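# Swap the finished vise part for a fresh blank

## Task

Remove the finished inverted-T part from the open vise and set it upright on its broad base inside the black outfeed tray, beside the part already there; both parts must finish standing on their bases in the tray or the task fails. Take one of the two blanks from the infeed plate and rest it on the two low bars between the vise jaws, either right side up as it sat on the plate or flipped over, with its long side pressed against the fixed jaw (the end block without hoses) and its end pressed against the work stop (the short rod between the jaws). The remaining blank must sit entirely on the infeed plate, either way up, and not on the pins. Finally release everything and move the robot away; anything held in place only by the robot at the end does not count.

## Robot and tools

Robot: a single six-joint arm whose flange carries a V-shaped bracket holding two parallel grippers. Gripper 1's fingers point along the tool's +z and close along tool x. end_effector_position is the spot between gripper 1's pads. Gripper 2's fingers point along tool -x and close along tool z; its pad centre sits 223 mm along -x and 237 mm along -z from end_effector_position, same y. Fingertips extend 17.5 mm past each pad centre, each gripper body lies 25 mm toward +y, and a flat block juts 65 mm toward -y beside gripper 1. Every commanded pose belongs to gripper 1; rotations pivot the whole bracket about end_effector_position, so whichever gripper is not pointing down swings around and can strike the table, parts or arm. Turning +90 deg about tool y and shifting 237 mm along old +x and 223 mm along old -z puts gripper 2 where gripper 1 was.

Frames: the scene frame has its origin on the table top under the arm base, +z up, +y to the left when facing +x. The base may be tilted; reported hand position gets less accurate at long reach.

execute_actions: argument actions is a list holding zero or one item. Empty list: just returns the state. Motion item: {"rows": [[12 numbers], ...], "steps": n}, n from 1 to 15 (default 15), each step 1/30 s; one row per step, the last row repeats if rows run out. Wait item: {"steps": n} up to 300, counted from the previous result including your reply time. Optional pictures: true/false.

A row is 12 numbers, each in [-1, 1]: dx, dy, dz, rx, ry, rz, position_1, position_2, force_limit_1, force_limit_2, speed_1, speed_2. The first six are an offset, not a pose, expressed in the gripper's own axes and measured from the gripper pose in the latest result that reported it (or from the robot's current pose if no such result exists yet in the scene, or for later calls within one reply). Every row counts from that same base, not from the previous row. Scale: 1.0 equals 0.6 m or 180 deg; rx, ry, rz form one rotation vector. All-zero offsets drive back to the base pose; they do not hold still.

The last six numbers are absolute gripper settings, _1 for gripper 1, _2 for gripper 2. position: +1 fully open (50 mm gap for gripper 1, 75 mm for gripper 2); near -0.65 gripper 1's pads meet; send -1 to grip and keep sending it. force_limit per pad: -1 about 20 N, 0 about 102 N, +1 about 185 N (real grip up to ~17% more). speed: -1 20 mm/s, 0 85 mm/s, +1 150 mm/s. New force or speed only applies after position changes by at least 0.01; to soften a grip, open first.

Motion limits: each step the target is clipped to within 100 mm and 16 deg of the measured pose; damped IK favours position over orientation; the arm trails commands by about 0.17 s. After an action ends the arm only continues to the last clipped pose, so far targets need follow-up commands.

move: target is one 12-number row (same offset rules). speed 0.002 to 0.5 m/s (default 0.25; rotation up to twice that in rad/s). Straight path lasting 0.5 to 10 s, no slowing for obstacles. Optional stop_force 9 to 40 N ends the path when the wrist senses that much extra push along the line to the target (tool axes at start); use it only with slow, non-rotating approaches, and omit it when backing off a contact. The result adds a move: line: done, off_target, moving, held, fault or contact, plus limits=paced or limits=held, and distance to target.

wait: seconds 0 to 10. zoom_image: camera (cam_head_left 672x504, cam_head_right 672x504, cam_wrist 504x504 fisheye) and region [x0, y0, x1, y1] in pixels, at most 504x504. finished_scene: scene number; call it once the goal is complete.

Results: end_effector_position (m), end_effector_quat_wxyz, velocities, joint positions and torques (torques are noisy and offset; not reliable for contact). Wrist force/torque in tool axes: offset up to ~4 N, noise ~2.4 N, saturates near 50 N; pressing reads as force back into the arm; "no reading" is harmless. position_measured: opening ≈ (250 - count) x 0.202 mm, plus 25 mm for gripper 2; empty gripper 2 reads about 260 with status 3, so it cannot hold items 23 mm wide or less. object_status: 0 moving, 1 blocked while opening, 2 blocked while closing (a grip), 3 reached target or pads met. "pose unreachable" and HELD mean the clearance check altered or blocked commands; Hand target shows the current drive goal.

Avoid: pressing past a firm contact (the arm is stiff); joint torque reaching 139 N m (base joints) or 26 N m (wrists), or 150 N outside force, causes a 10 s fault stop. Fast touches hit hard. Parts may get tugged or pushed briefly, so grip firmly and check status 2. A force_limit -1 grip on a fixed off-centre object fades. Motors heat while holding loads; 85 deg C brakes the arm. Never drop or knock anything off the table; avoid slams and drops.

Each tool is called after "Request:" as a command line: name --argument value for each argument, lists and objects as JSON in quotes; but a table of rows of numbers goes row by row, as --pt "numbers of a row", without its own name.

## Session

Request:
execute_actions --actions '[]'

Scene clock: 0.00 s of 6600.00 s.
end_effector_position=(+0.3146, +0.3111, +0.3585) position_measured=(+3, +3) object_status=(+3, +3) end_effector_quat_wxyz=(-0.086, +0.686, +0.721, -0.048) end_effector_velocity=(+0.000, -0.000, +0.001) end_effector_angular_velocity=(-0.000, -0.001, -0.001)
Joint positions: [ 0.498 -1.478  1.236 -0.837 -2.147  0.506]
Joint velocities: [-0.001  0.    -0.002  0.001 -0.     0.   ]
Joint torques (N m, as the arm reports them, + toward a larger angle): no reading
Motor temperatures (°C, as the motors report them): [26 24 25 30 37 33]
Wrist force (N, on the end effector, along its own x y z axes, offset not removed): no reading
Wrist torque (N m, same axes, about the end effector's origin, offset not removed): no reading
Hand target: +0.315, +0.311, +0.358; -0.086, +0.686, +0.721, -0.048

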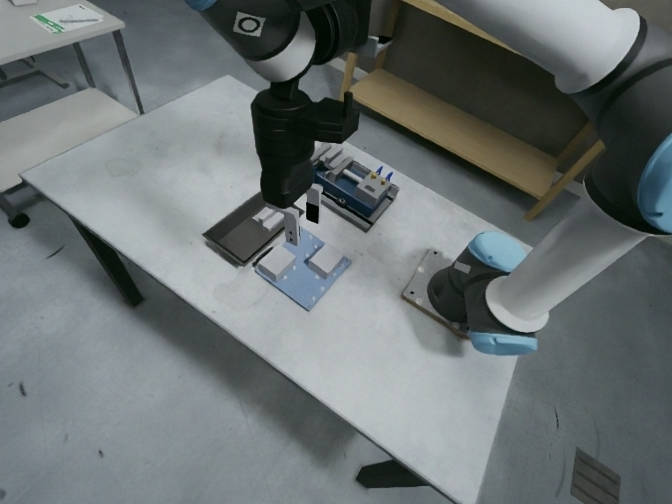

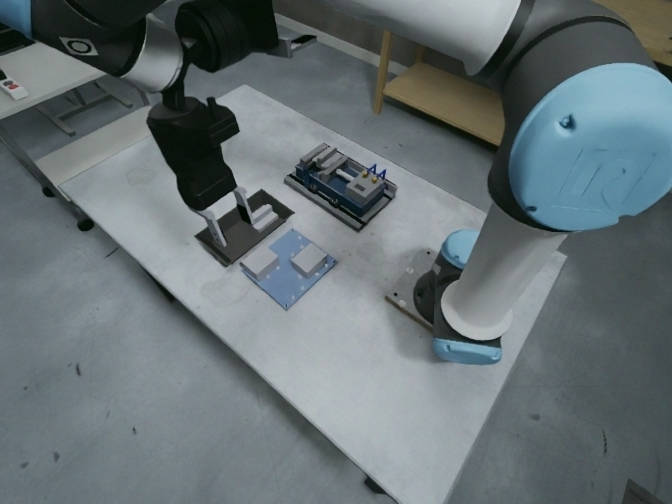

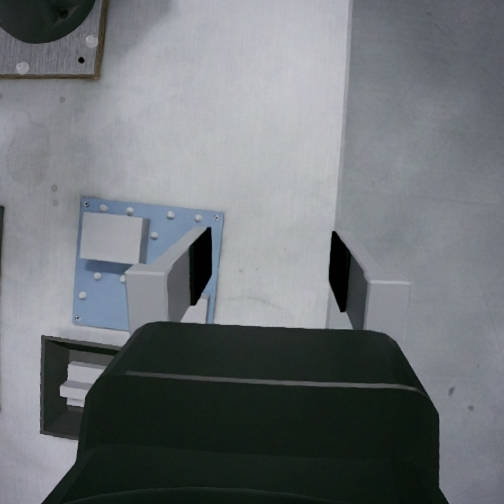

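Request:
move --target '[-0.747,0.293,0.237,-0.034,-0.06,-0.482,0.3,1,0,0,0,0]'

Scene clock: 11.43 s of 6600.00 s.
end_effector_position=(+0.4795, -0.1191, +0.1598) position_measured=(+107, +3) object_status=(+3, +3) end_effector_quat_wxyz=(-0.000, +0.002, +1.000, +0.000) end_effector_velocity=(+0.001, -0.001, -0.002) end_effector_angular_velocity=(+0.005, +0.001, +0.011)
Joint positions: [-0.529 -1.565  2.143 -2.862 -1.191 -1.966]
Joint velocities: [-0.005  0.004  0.     0.002  0.014 -0.011]
Joint torques (N m, as the arm reports them, + toward a larger angle): [ -7.46 -17.81 -35.88  -4.78   3.49  -2.08]
Motor temperatures (°C, as the motors report them): [26 24 25 30 37 33]
Wrist force (N, on the end effector, along its own x y z axes, offset not removed): [2.1 1.8 0.7]
Wrist torque (N m, same axes, about the end effector's origin, offset not removed): [0.56 -0.40 -0.05]
Hand target: +0.480, -0.119, +0.160; -0.000, +0.001, +1.000, +0.000
Off the commanded pose: 0.001 m, 0 deg.
After step 90, 4.77 s passed at rest.
move: done

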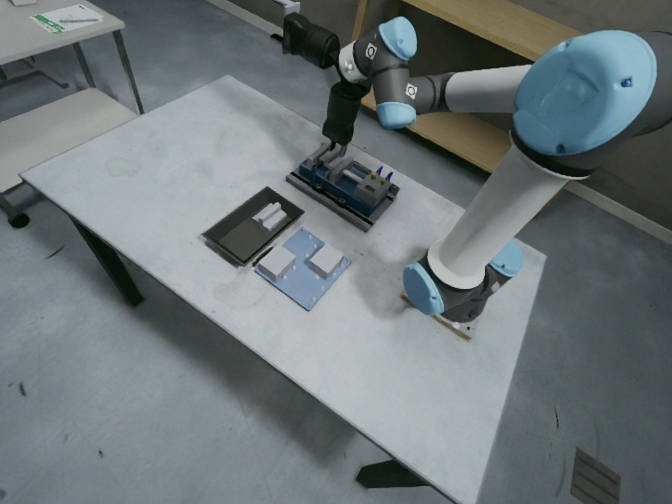

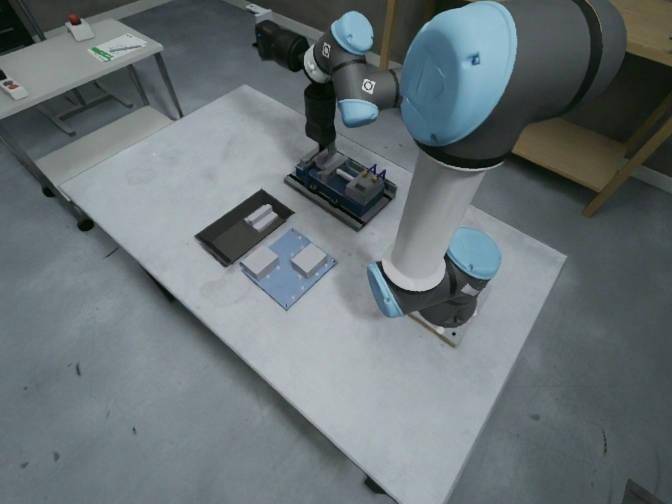

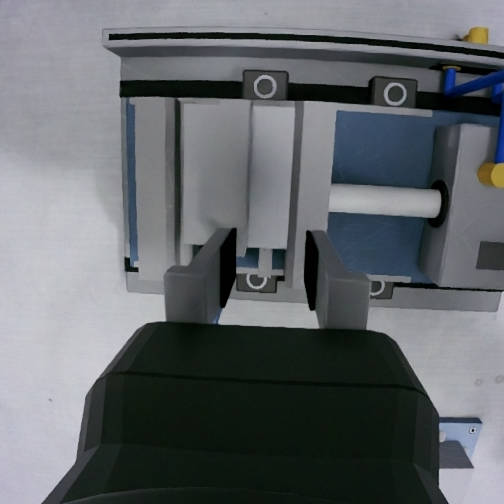

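Request:
move --target '[-0.032,-0.04,0.045,0,0,0.012,0.3,1,0,0,0,0]'

Scene clock: 16.57 s of 6600.00 s.
end_effector_position=(+0.4985, -0.1429, +0.1330) position_measured=(+107, +3) object_status=(+3, +3) end_effector_quat_wxyz=(-0.000, +0.020, +1.000, +0.000) end_effector_velocity=(+0.002, -0.001, -0.001) end_effector_angular_velocity=(-0.001, +0.000, -0.001)
Joint positions: [-0.547 -1.461  2.116 -2.945 -1.203 -1.951]
Joint velocities: [ 0.     0.006 -0.003 -0.003 -0.002  0.001]
Joint torques (N m, as the arm reports them, + toward a larger angle): [ -6.98 -21.62 -35.95  -8.35  -0.62   2.27]
Motor temperatures (°C, as the motors report them): [26 24 25 30 37 33]
Wrist force (N, on the end effector, along its own x y z axes, offset not removed): [3.6 0.1 -1.4]
Wrist torque (N m, same axes, about the end effector's origin, offset not removed): [0.03 -0.76 -0.07]
Hand target: +0.499, -0.143, +0.133; -0.000, +0.021, +1.000, +0.000
Off the commanded pose: 0.000 m, 0 deg.
After step 90, 1.20 s passed at rest.
move: done

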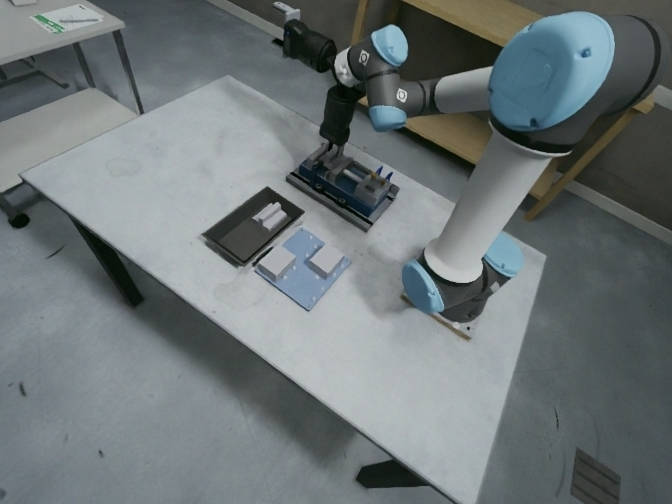

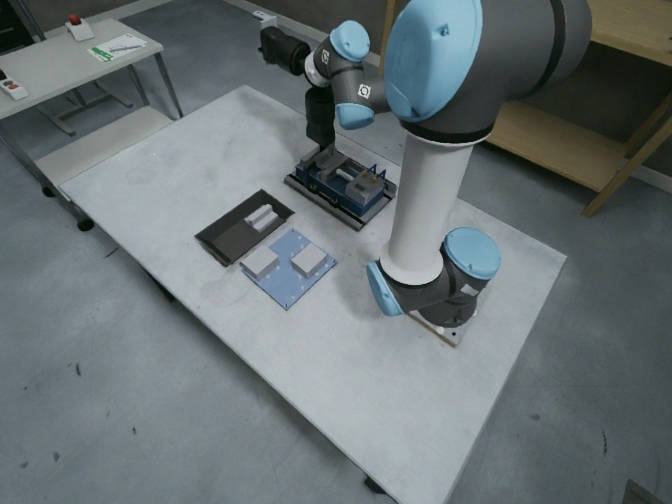

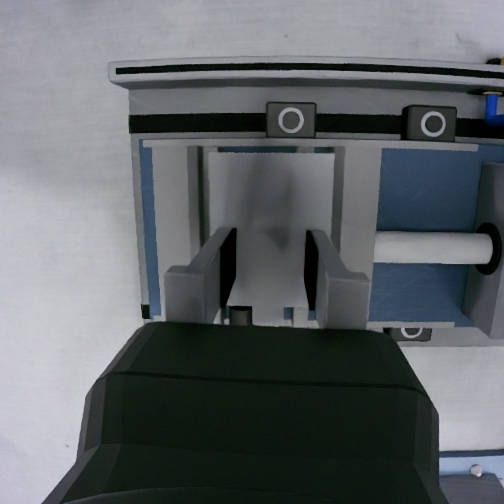

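Request:
move --target '[0,0,0.032,0,0,0,0.3,1,0,0,0,0]' --speed 0.01 --stop_force 9

Request:
move --target '[0,0,0,0,0,0,-1,1,0,0,0,0]'

Request:
move --target '[0,0,-0.08,0,0,0,-1,1,0,0,0,0]' --speed 0.1

Request:
move --target '[-0.05,0.56,0.1,0,0,-0.012,-1,1,0,0,0,0]'

Scene clock: 26.43 s of 6600.00 s.
end_effector_position=(+0.4985, -0.1429, +0.1140) position_measured=(+107, +3) object_status=(+3, +3) end_effector_quat_wxyz=(-0.000, +0.020, +1.000, +0.000) end_effector_velocity=(-0.000, +0.001, -0.002) end_effector_angular_velocity=(+0.001, +0.001, +0.001)
Joint positions: [-0.547 -1.428  2.139 -3.001 -1.204 -1.95 ]
Joint velocities: [ 0.001  0.004  0.003 -0.006  0.     0.001]
Joint torques (N m, as the arm reports them, + toward a larger angle): [  6.76 -22.4  -20.39  -7.68  -0.65   2.14]
Motor temperatures (°C, as the motors report them): [26 24 25 30 37 33]
Wrist force (N, on the end effector, along its own x y z axes, offset not removed): [2.7 0.9 2.1]
Wrist torque (N m, same axes, about the end effector's origin, offset not removed): [0.24 -0.44 -0.11]
Hand target: +0.498, -0.143, +0.114; -0.000, +0.020, +1.000, +0.000
Off the commanded pose: 0.000 m, 0 deg.
After step 90, 4.73 s passed at rest.
move: done

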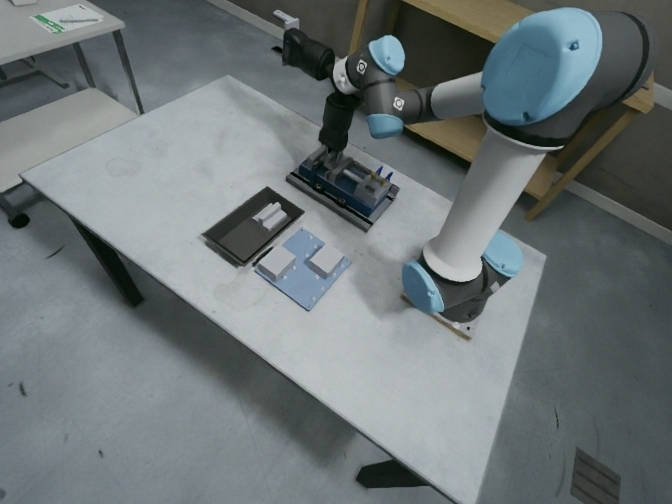

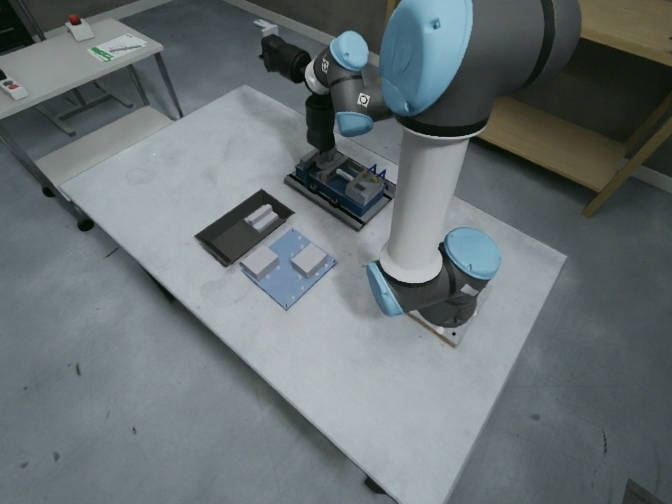

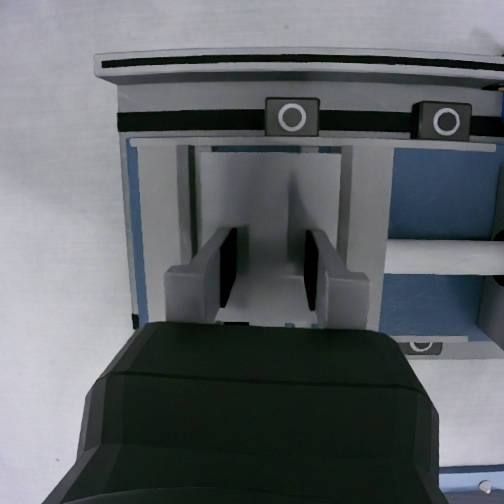

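Scene clock: 26.93 s of 6600.00 s.
end_effector_position=(+0.4985, -0.1429, +0.1139) position_measured=(+186, +3) object_status=(+2, +3) end_effector_quat_wxyz=(-0.000, +0.020, +1.000, +0.000) end_effector_velocity=(+0.000, +0.000, -0.000) end_effector_angular_velocity=(+0.001, +0.001, +0.000)
Joint positions: [-0.547 -1.428  2.139 -3.001 -1.204 -1.95 ]
Joint velocities: [ 0.     0.    -0.001  0.002  0.     0.001]
Joint torques (N m, as the arm reports them, + toward a larger angle): [  3.54 -43.76 -28.05  -1.29  -0.36   2.07]
Motor temperatures (°C, as the motors report them): [26 24 25 30 37 33]
Wrist force (N, on the end effector, along its own x y z axes, offset not removed): [-13.7 -0.1 3.7]
Wrist torque (N m, same axes, about the end effector's origin, offset not removed): [0.38 -0.81 -0.86]
Hand target: +0.498, -0.143, +0.114; -0.000, +0.020, +1.000, +0.000
Off the commanded pose: 0.000 m, 0 deg.
move: done

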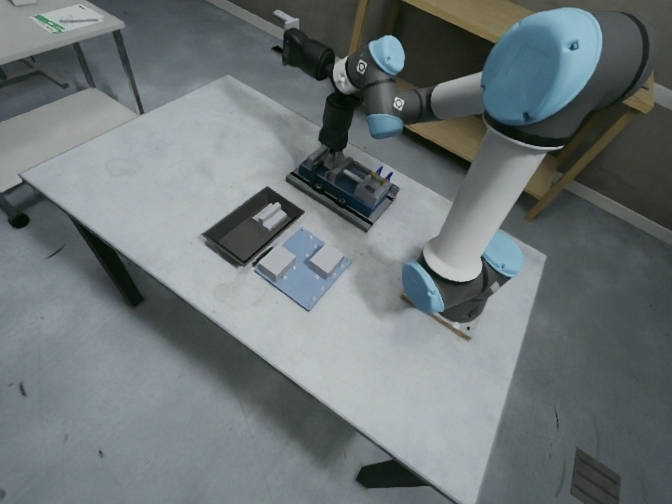

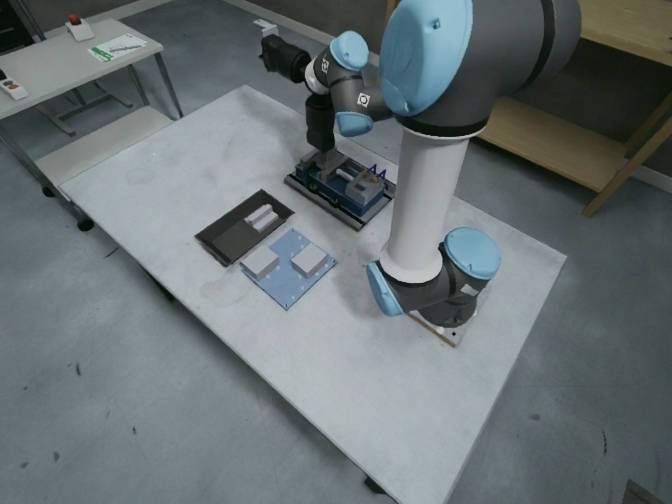

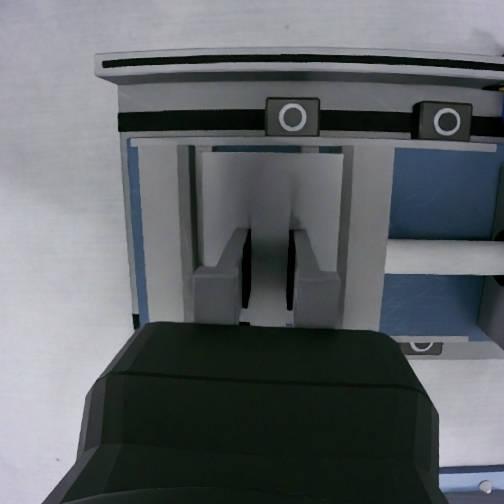

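Scene clock: 27.90 s of 6600.00 s.
end_effector_position=(+0.4984, -0.1430, +0.1616) position_measured=(+186, +3) object_status=(+2, +3) end_effector_quat_wxyz=(-0.000, +0.020, +1.000, +0.000) end_effector_velocity=(-0.000, +0.000, +0.002) end_effector_angular_velocity=(-0.000, +0.002, +0.000)
Joint positions: [-0.548 -1.507  2.077 -2.86  -1.203 -1.951]
Joint velocities: [ 0.001 -0.004 -0.004  0.009 -0.001 -0.001]
Joint torques (N m, as the arm reports them, + toward a larger angle): [ -6.98 -46.46 -36.74  -4.85   3.68  -1.95]
Motor temperatures (°C, as the motors report them): [26 24 25 30 37 33]
Wrist force (N, on the end effector, along its own x y z axes, offset not removed): [0.1 0.9 3.1]
Wrist torque (N m, same axes, about the end effector's origin, offset not removed): [0.28 0.10 -0.03]
Hand target: +0.498, -0.143, +0.162; -0.000, +0.020, +1.000, +0.000
Off the commanded pose: 0.000 m, 0 deg.
move: done

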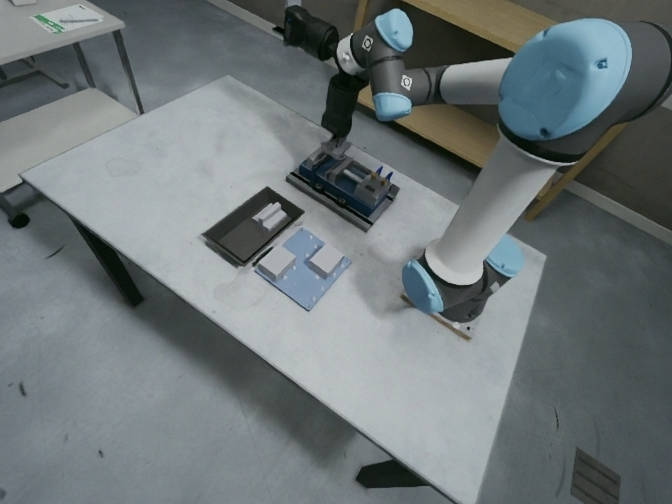

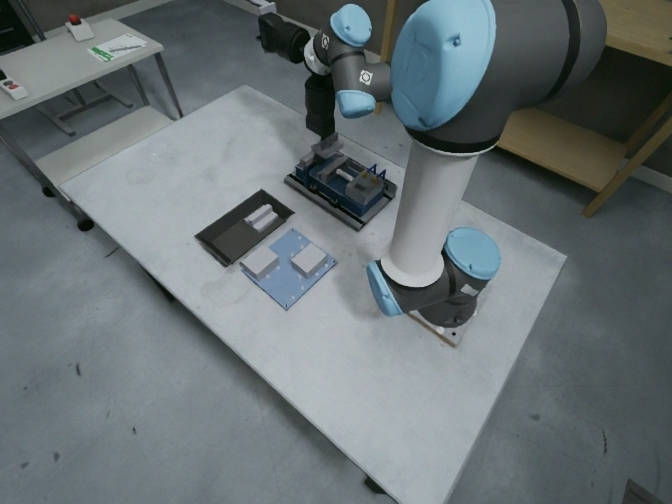

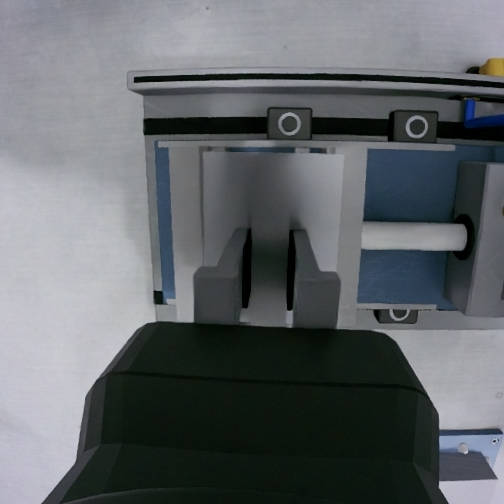

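Scene clock: 29.93 s of 6600.00 s.
end_effector_position=(+0.5424, +0.1911, +0.1024) position_measured=(+186, +3) object_status=(+2, +3) end_effector_quat_wxyz=(+0.000, +0.002, +1.000, +0.000) end_effector_velocity=(+0.002, +0.004, +0.000) end_effector_angular_velocity=(-0.001, -0.003, +0.002)
Joint positions: [ 0.179 -1.242  1.94  -3.054 -1.684 -1.449]
Joint velocities: [ 0.007  0.004 -0.007  0.001 -0.005  0.003]
Joint torques (N m, as the arm reports them, + toward a larger angle): [  9.04 -33.67 -35.48  -4.98  -2.34   1.84]
Motor temperatures (°C, as the motors report them): [26 24 25 30 37 33]
Wrist force (N, on the end effector, along its own x y z axes, offset not removed): [2.3 1.2 3.4]
Wrist torque (N m, same axes, about the end effector's origin, offset not removed): [0.28 -0.33 -0.13]
Hand target: +0.542, +0.191, +0.102; -0.000, +0.002, +1.000, -0.000
Off the commanded pose: 0.001 m, 0 deg.
move: done

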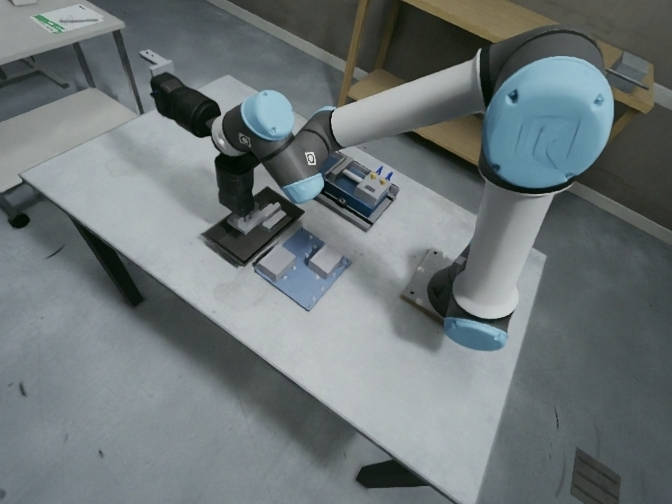

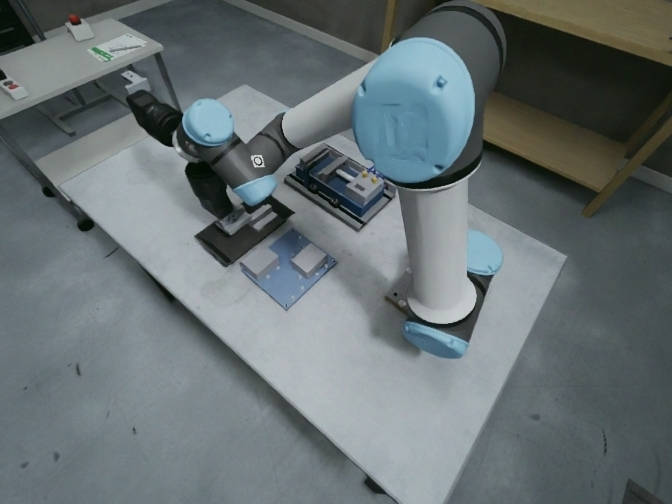

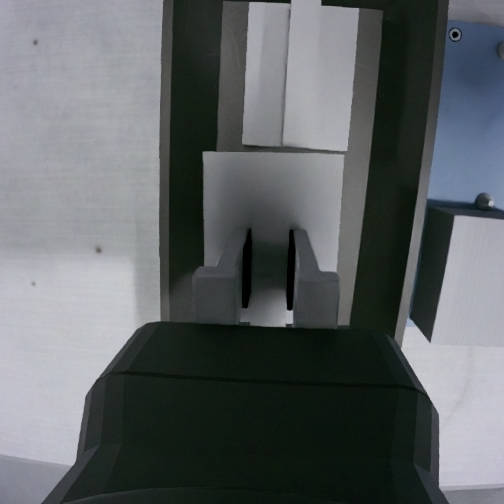

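Request:
move --target '[0.017,0,0.08,0,0,0.017,-1,1,0,0,0,0]' --speed 0.1

Request:
move --target '[0,0,0.04,0,0,0,-1,1,0,0,0,0]' --speed 0.005 --stop_force 9

Request:
move --target '[0,0,-0.002,0,0,0,0.3,1,0,0,0,0]'

Request:
move --target '[0,0,-0.08,0,0,-0.017,0.3,1,0,0,0,0]'

Request:
move --target '[0.185,0.04,0.035,0,0,0,-1,1,0,0,0,0]'

Scene clock: 45.40 s of 6600.00 s.
end_effector_position=(+0.5322, +0.1912, +0.0547) position_measured=(+186, +3) object_status=(+2, +3) end_effector_quat_wxyz=(-0.000, +0.028, +1.000, +0.000) end_effector_velocity=(-0.001, +0.000, -0.003) end_effector_angular_velocity=(-0.002, +0.002, -0.001)
Joint positions: [ 0.189 -1.172  1.998 -3.177 -1.728 -1.404]
Joint velocities: [ 0.002  0.004  0.003 -0.005 -0.004  0.001]
Joint torques (N m, as the arm reports them, + toward a larger angle): [  6.91 -35.26 -17.27  -8.11  -2.65   1.98]
Motor temperatures (°C, as the motors report them): [26 24 25 30 37 33]
Wrist force (N, on the end effector, along its own x y z axes, offset not removed): [1.6 0.7 1.3]
Wrist torque (N m, same axes, about the end effector's origin, offset not removed): [0.18 -0.19 -0.16]
Hand target: +0.532, +0.191, +0.054; -0.000, +0.028, +1.000, +0.000
Off the commanded pose: 0.000 m, 0 deg.
After step 90, 11.47 s passed at rest.
move: done

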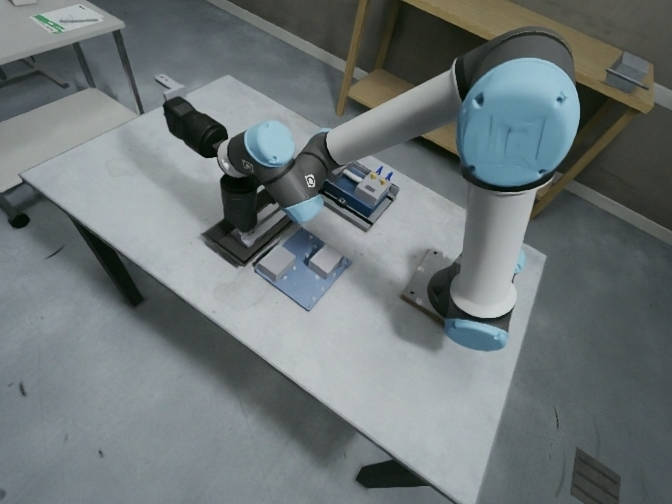

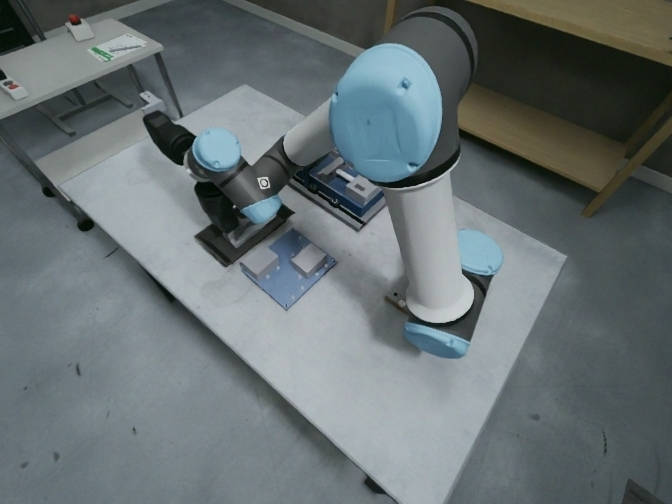

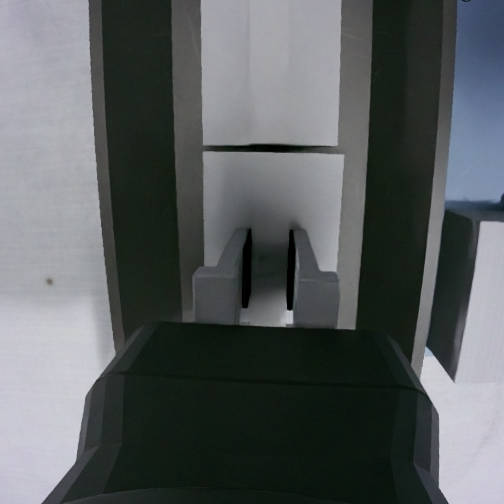

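Scene clock: 47.57 s of 6600.00 s.
end_effector_position=(+0.5323, +0.1913, +0.0458) position_measured=(+186, +3) object_status=(+2, +3) end_effector_quat_wxyz=(+0.000, +0.028, +1.000, +0.000) end_effector_velocity=(-0.001, -0.000, +0.000) end_effector_angular_velocity=(-0.000, +0.005, +0.001)
Joint positions: [ 0.189 -1.154  2.003 -3.2   -1.729 -1.404]
Joint velocities: [ 0.    -0.003  0.001  0.007  0.001 -0.001]
Joint torques (N m, as the arm reports them, + toward a larger angle): [  6.38 -45.26 -16.52  -0.41   0.89  -0.32]
Motor temperatures (°C, as the motors report them): [26 24 25 30 37 33]
Wrist force (N, on the end effector, along its own x y z axes, offset not removed): [-3.3 2.6 -25.3]
Wrist torque (N m, same axes, about the end effector's origin, offset not removed): [0.25 -0.14 -0.07]
Hand target: +0.532, +0.191, +0.046; +0.000, +0.028, +1.000, +0.000
Off the commanded pose: 0.015 m, 0 deg.
move: contact

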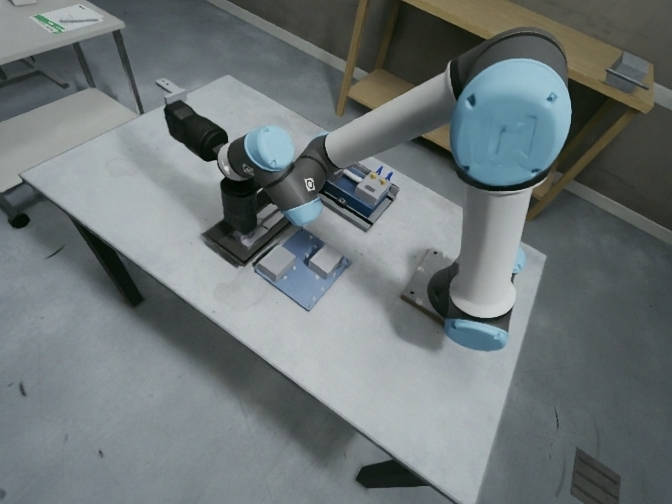

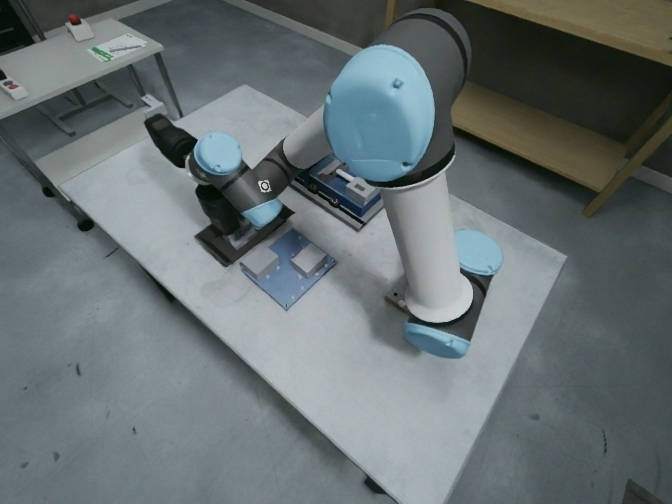

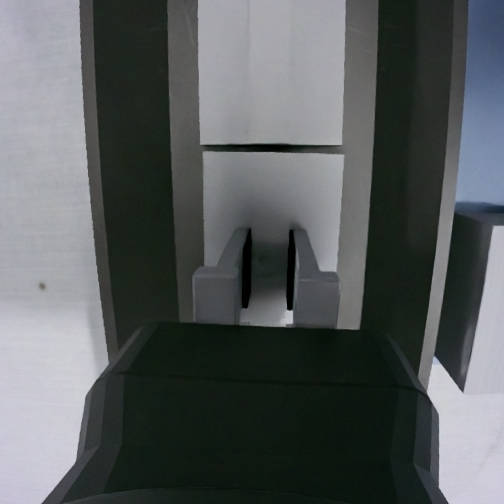

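Scene clock: 48.27 s of 6600.00 s.
end_effector_position=(+0.5323, +0.1913, +0.0469) position_measured=(+107, +3) object_status=(+3, +3) end_effector_quat_wxyz=(-0.000, +0.028, +1.000, +0.000) end_effector_velocity=(-0.000, +0.000, +0.001) end_effector_angular_velocity=(-0.001, +0.001, +0.000)
Joint positions: [ 0.189 -1.156  2.003 -3.197 -1.729 -1.404]
Joint velocities: [ 0.001 -0.001 -0.     0.003 -0.001 -0.   ]
Joint torques (N m, as the arm reports them, + toward a larger angle): [  4.26 -58.99 -31.82  -4.81   0.96  -0.43]
Motor temperatures (°C, as the motors report them): [26 24 25 30 37 33]
Wrist force (N, on the end effector, along its own x y z axes, offset not removed): [2.2 0.5 -1.1]
Wrist torque (N m, same axes, about the end effector's origin, offset not removed): [0.12 -0.40 -0.07]
Hand target: +0.532, +0.191, +0.047; +0.000, +0.028, +1.000, +0.000
Off the commanded pose: 0.000 m, 0 deg.
move: done

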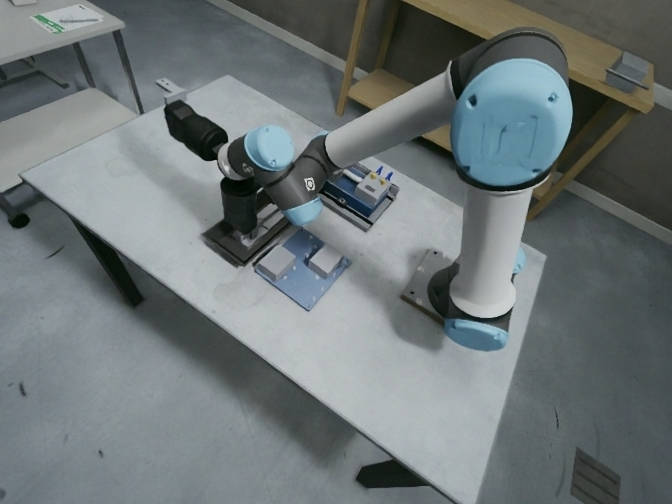

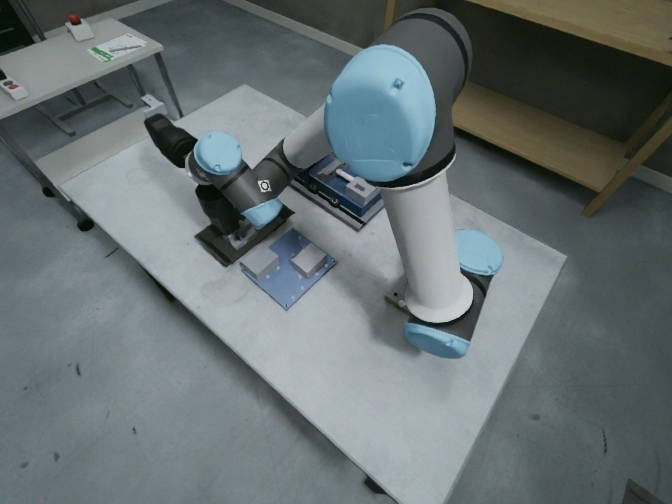

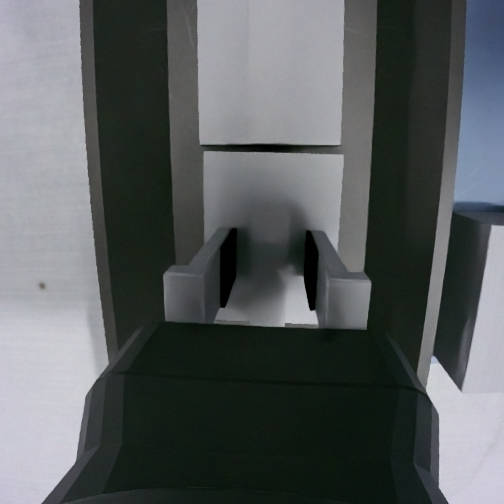

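Scene clock: 49.20 s of 6600.00 s.
end_effector_position=(+0.5322, +0.1912, +0.0946) position_measured=(+107, +3) object_status=(+3, +3) end_effector_quat_wxyz=(+0.000, +0.002, +1.000, +0.000) end_effector_velocity=(+0.000, -0.001, +0.003) end_effector_angular_velocity=(-0.000, +0.001, +0.001)
Joint positions: [ 0.182 -1.248  1.974 -3.083 -1.687 -1.447]
Joint velocities: [-0.001 -0.005 -0.003  0.009  0.002 -0.002]
Joint torques (N m, as the arm reports them, + toward a larger angle): [ -6.87 -57.12 -34.76  -4.82   1.9   -1.78]
Motor temperatures (°C, as the motors report them): [26 24 25 30 37 33]
Wrist force (N, on the end effector, along its own x y z axes, offset not removed): [2.7 1.6 0.0]
Wrist torque (N m, same axes, about the end effector's origin, offset not removed): [0.42 -0.44 -0.07]
Hand target: +0.532, +0.191, +0.095; +0.000, +0.002, +1.000, +0.000
Off the commanded pose: 0.000 m, 0 deg.
move: done

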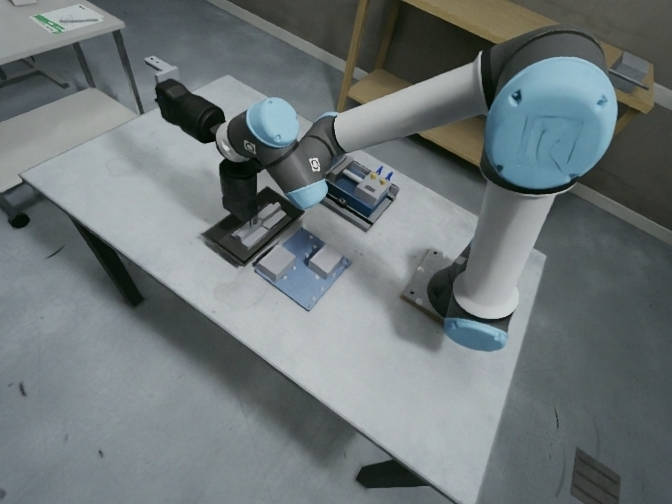

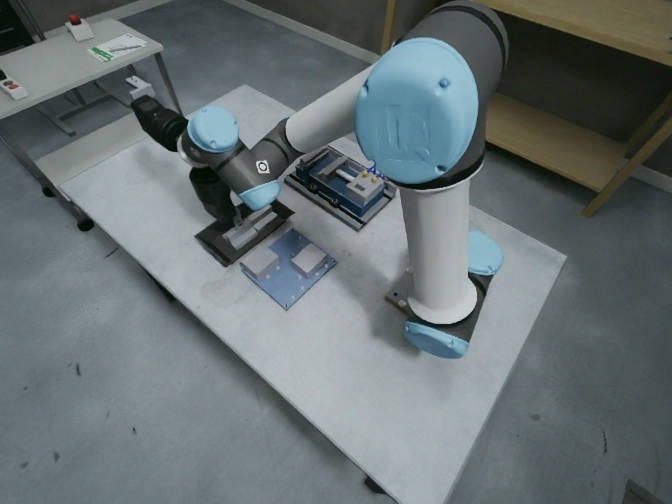

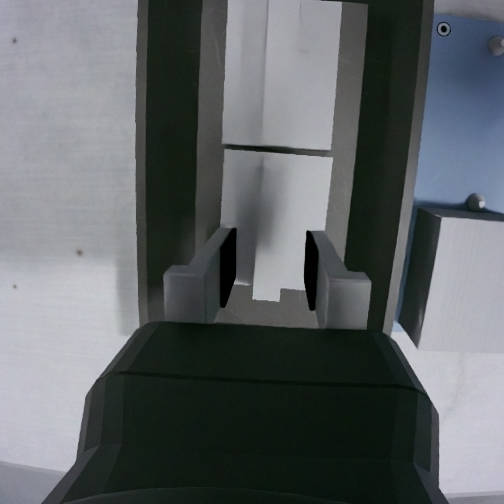

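Scene clock: 50.30 s of 6600.00 s.
end_effector_position=(+0.4217, +0.2155, +0.0735) position_measured=(+253, +3) object_status=(+3, +3) end_effector_quat_wxyz=(+0.000, +0.002, +1.000, +0.000) end_effector_velocity=(-0.003, +0.001, +0.000) end_effector_angular_velocity=(-0.001, -0.002, -0.000)
Joint positions: [ 0.288 -1.379  2.232 -3.199 -1.761 -1.371]
Joint velocities: [ 0.005 -0.004  0.006 -0.003 -0.005  0.003]
Joint torques (N m, as the arm reports them, + toward a larger angle): [  7.37 -49.71 -16.26  -7.77  -2.81   1.76]
Motor temperatures (°C, as the motors report them): [26 24 25 30 37 33]
Wrist force (N, on the end effector, along its own x y z axes, offset not removed): [2.4 1.1 0.5]
Wrist torque (N m, same axes, about the end effector's origin, offset not removed): [0.32 -0.33 -0.10]
Hand target: +0.421, +0.216, +0.074; +0.000, +0.002, +1.000, +0.000
Off the commanded pose: 0.000 m, 0 deg.
move: done

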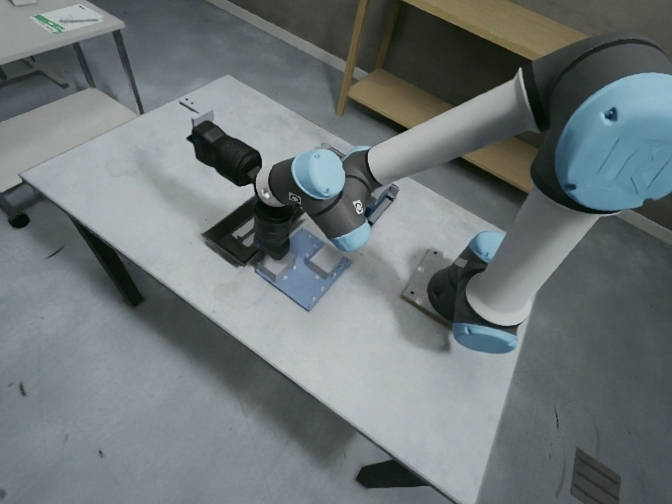

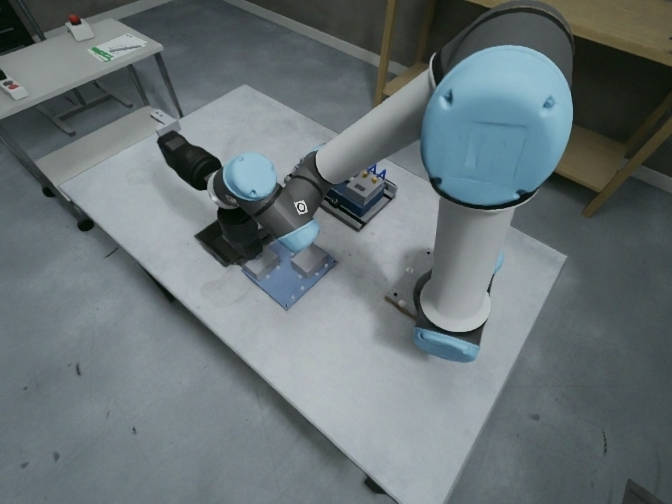

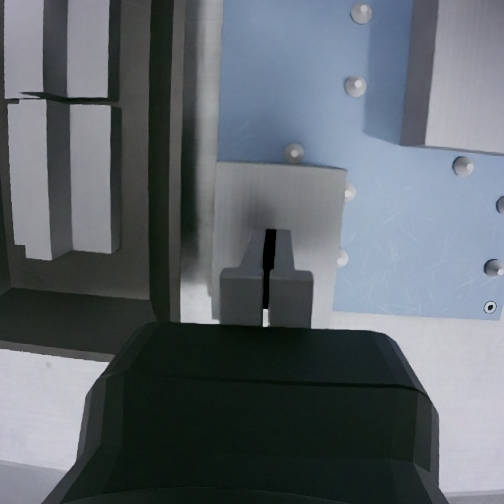

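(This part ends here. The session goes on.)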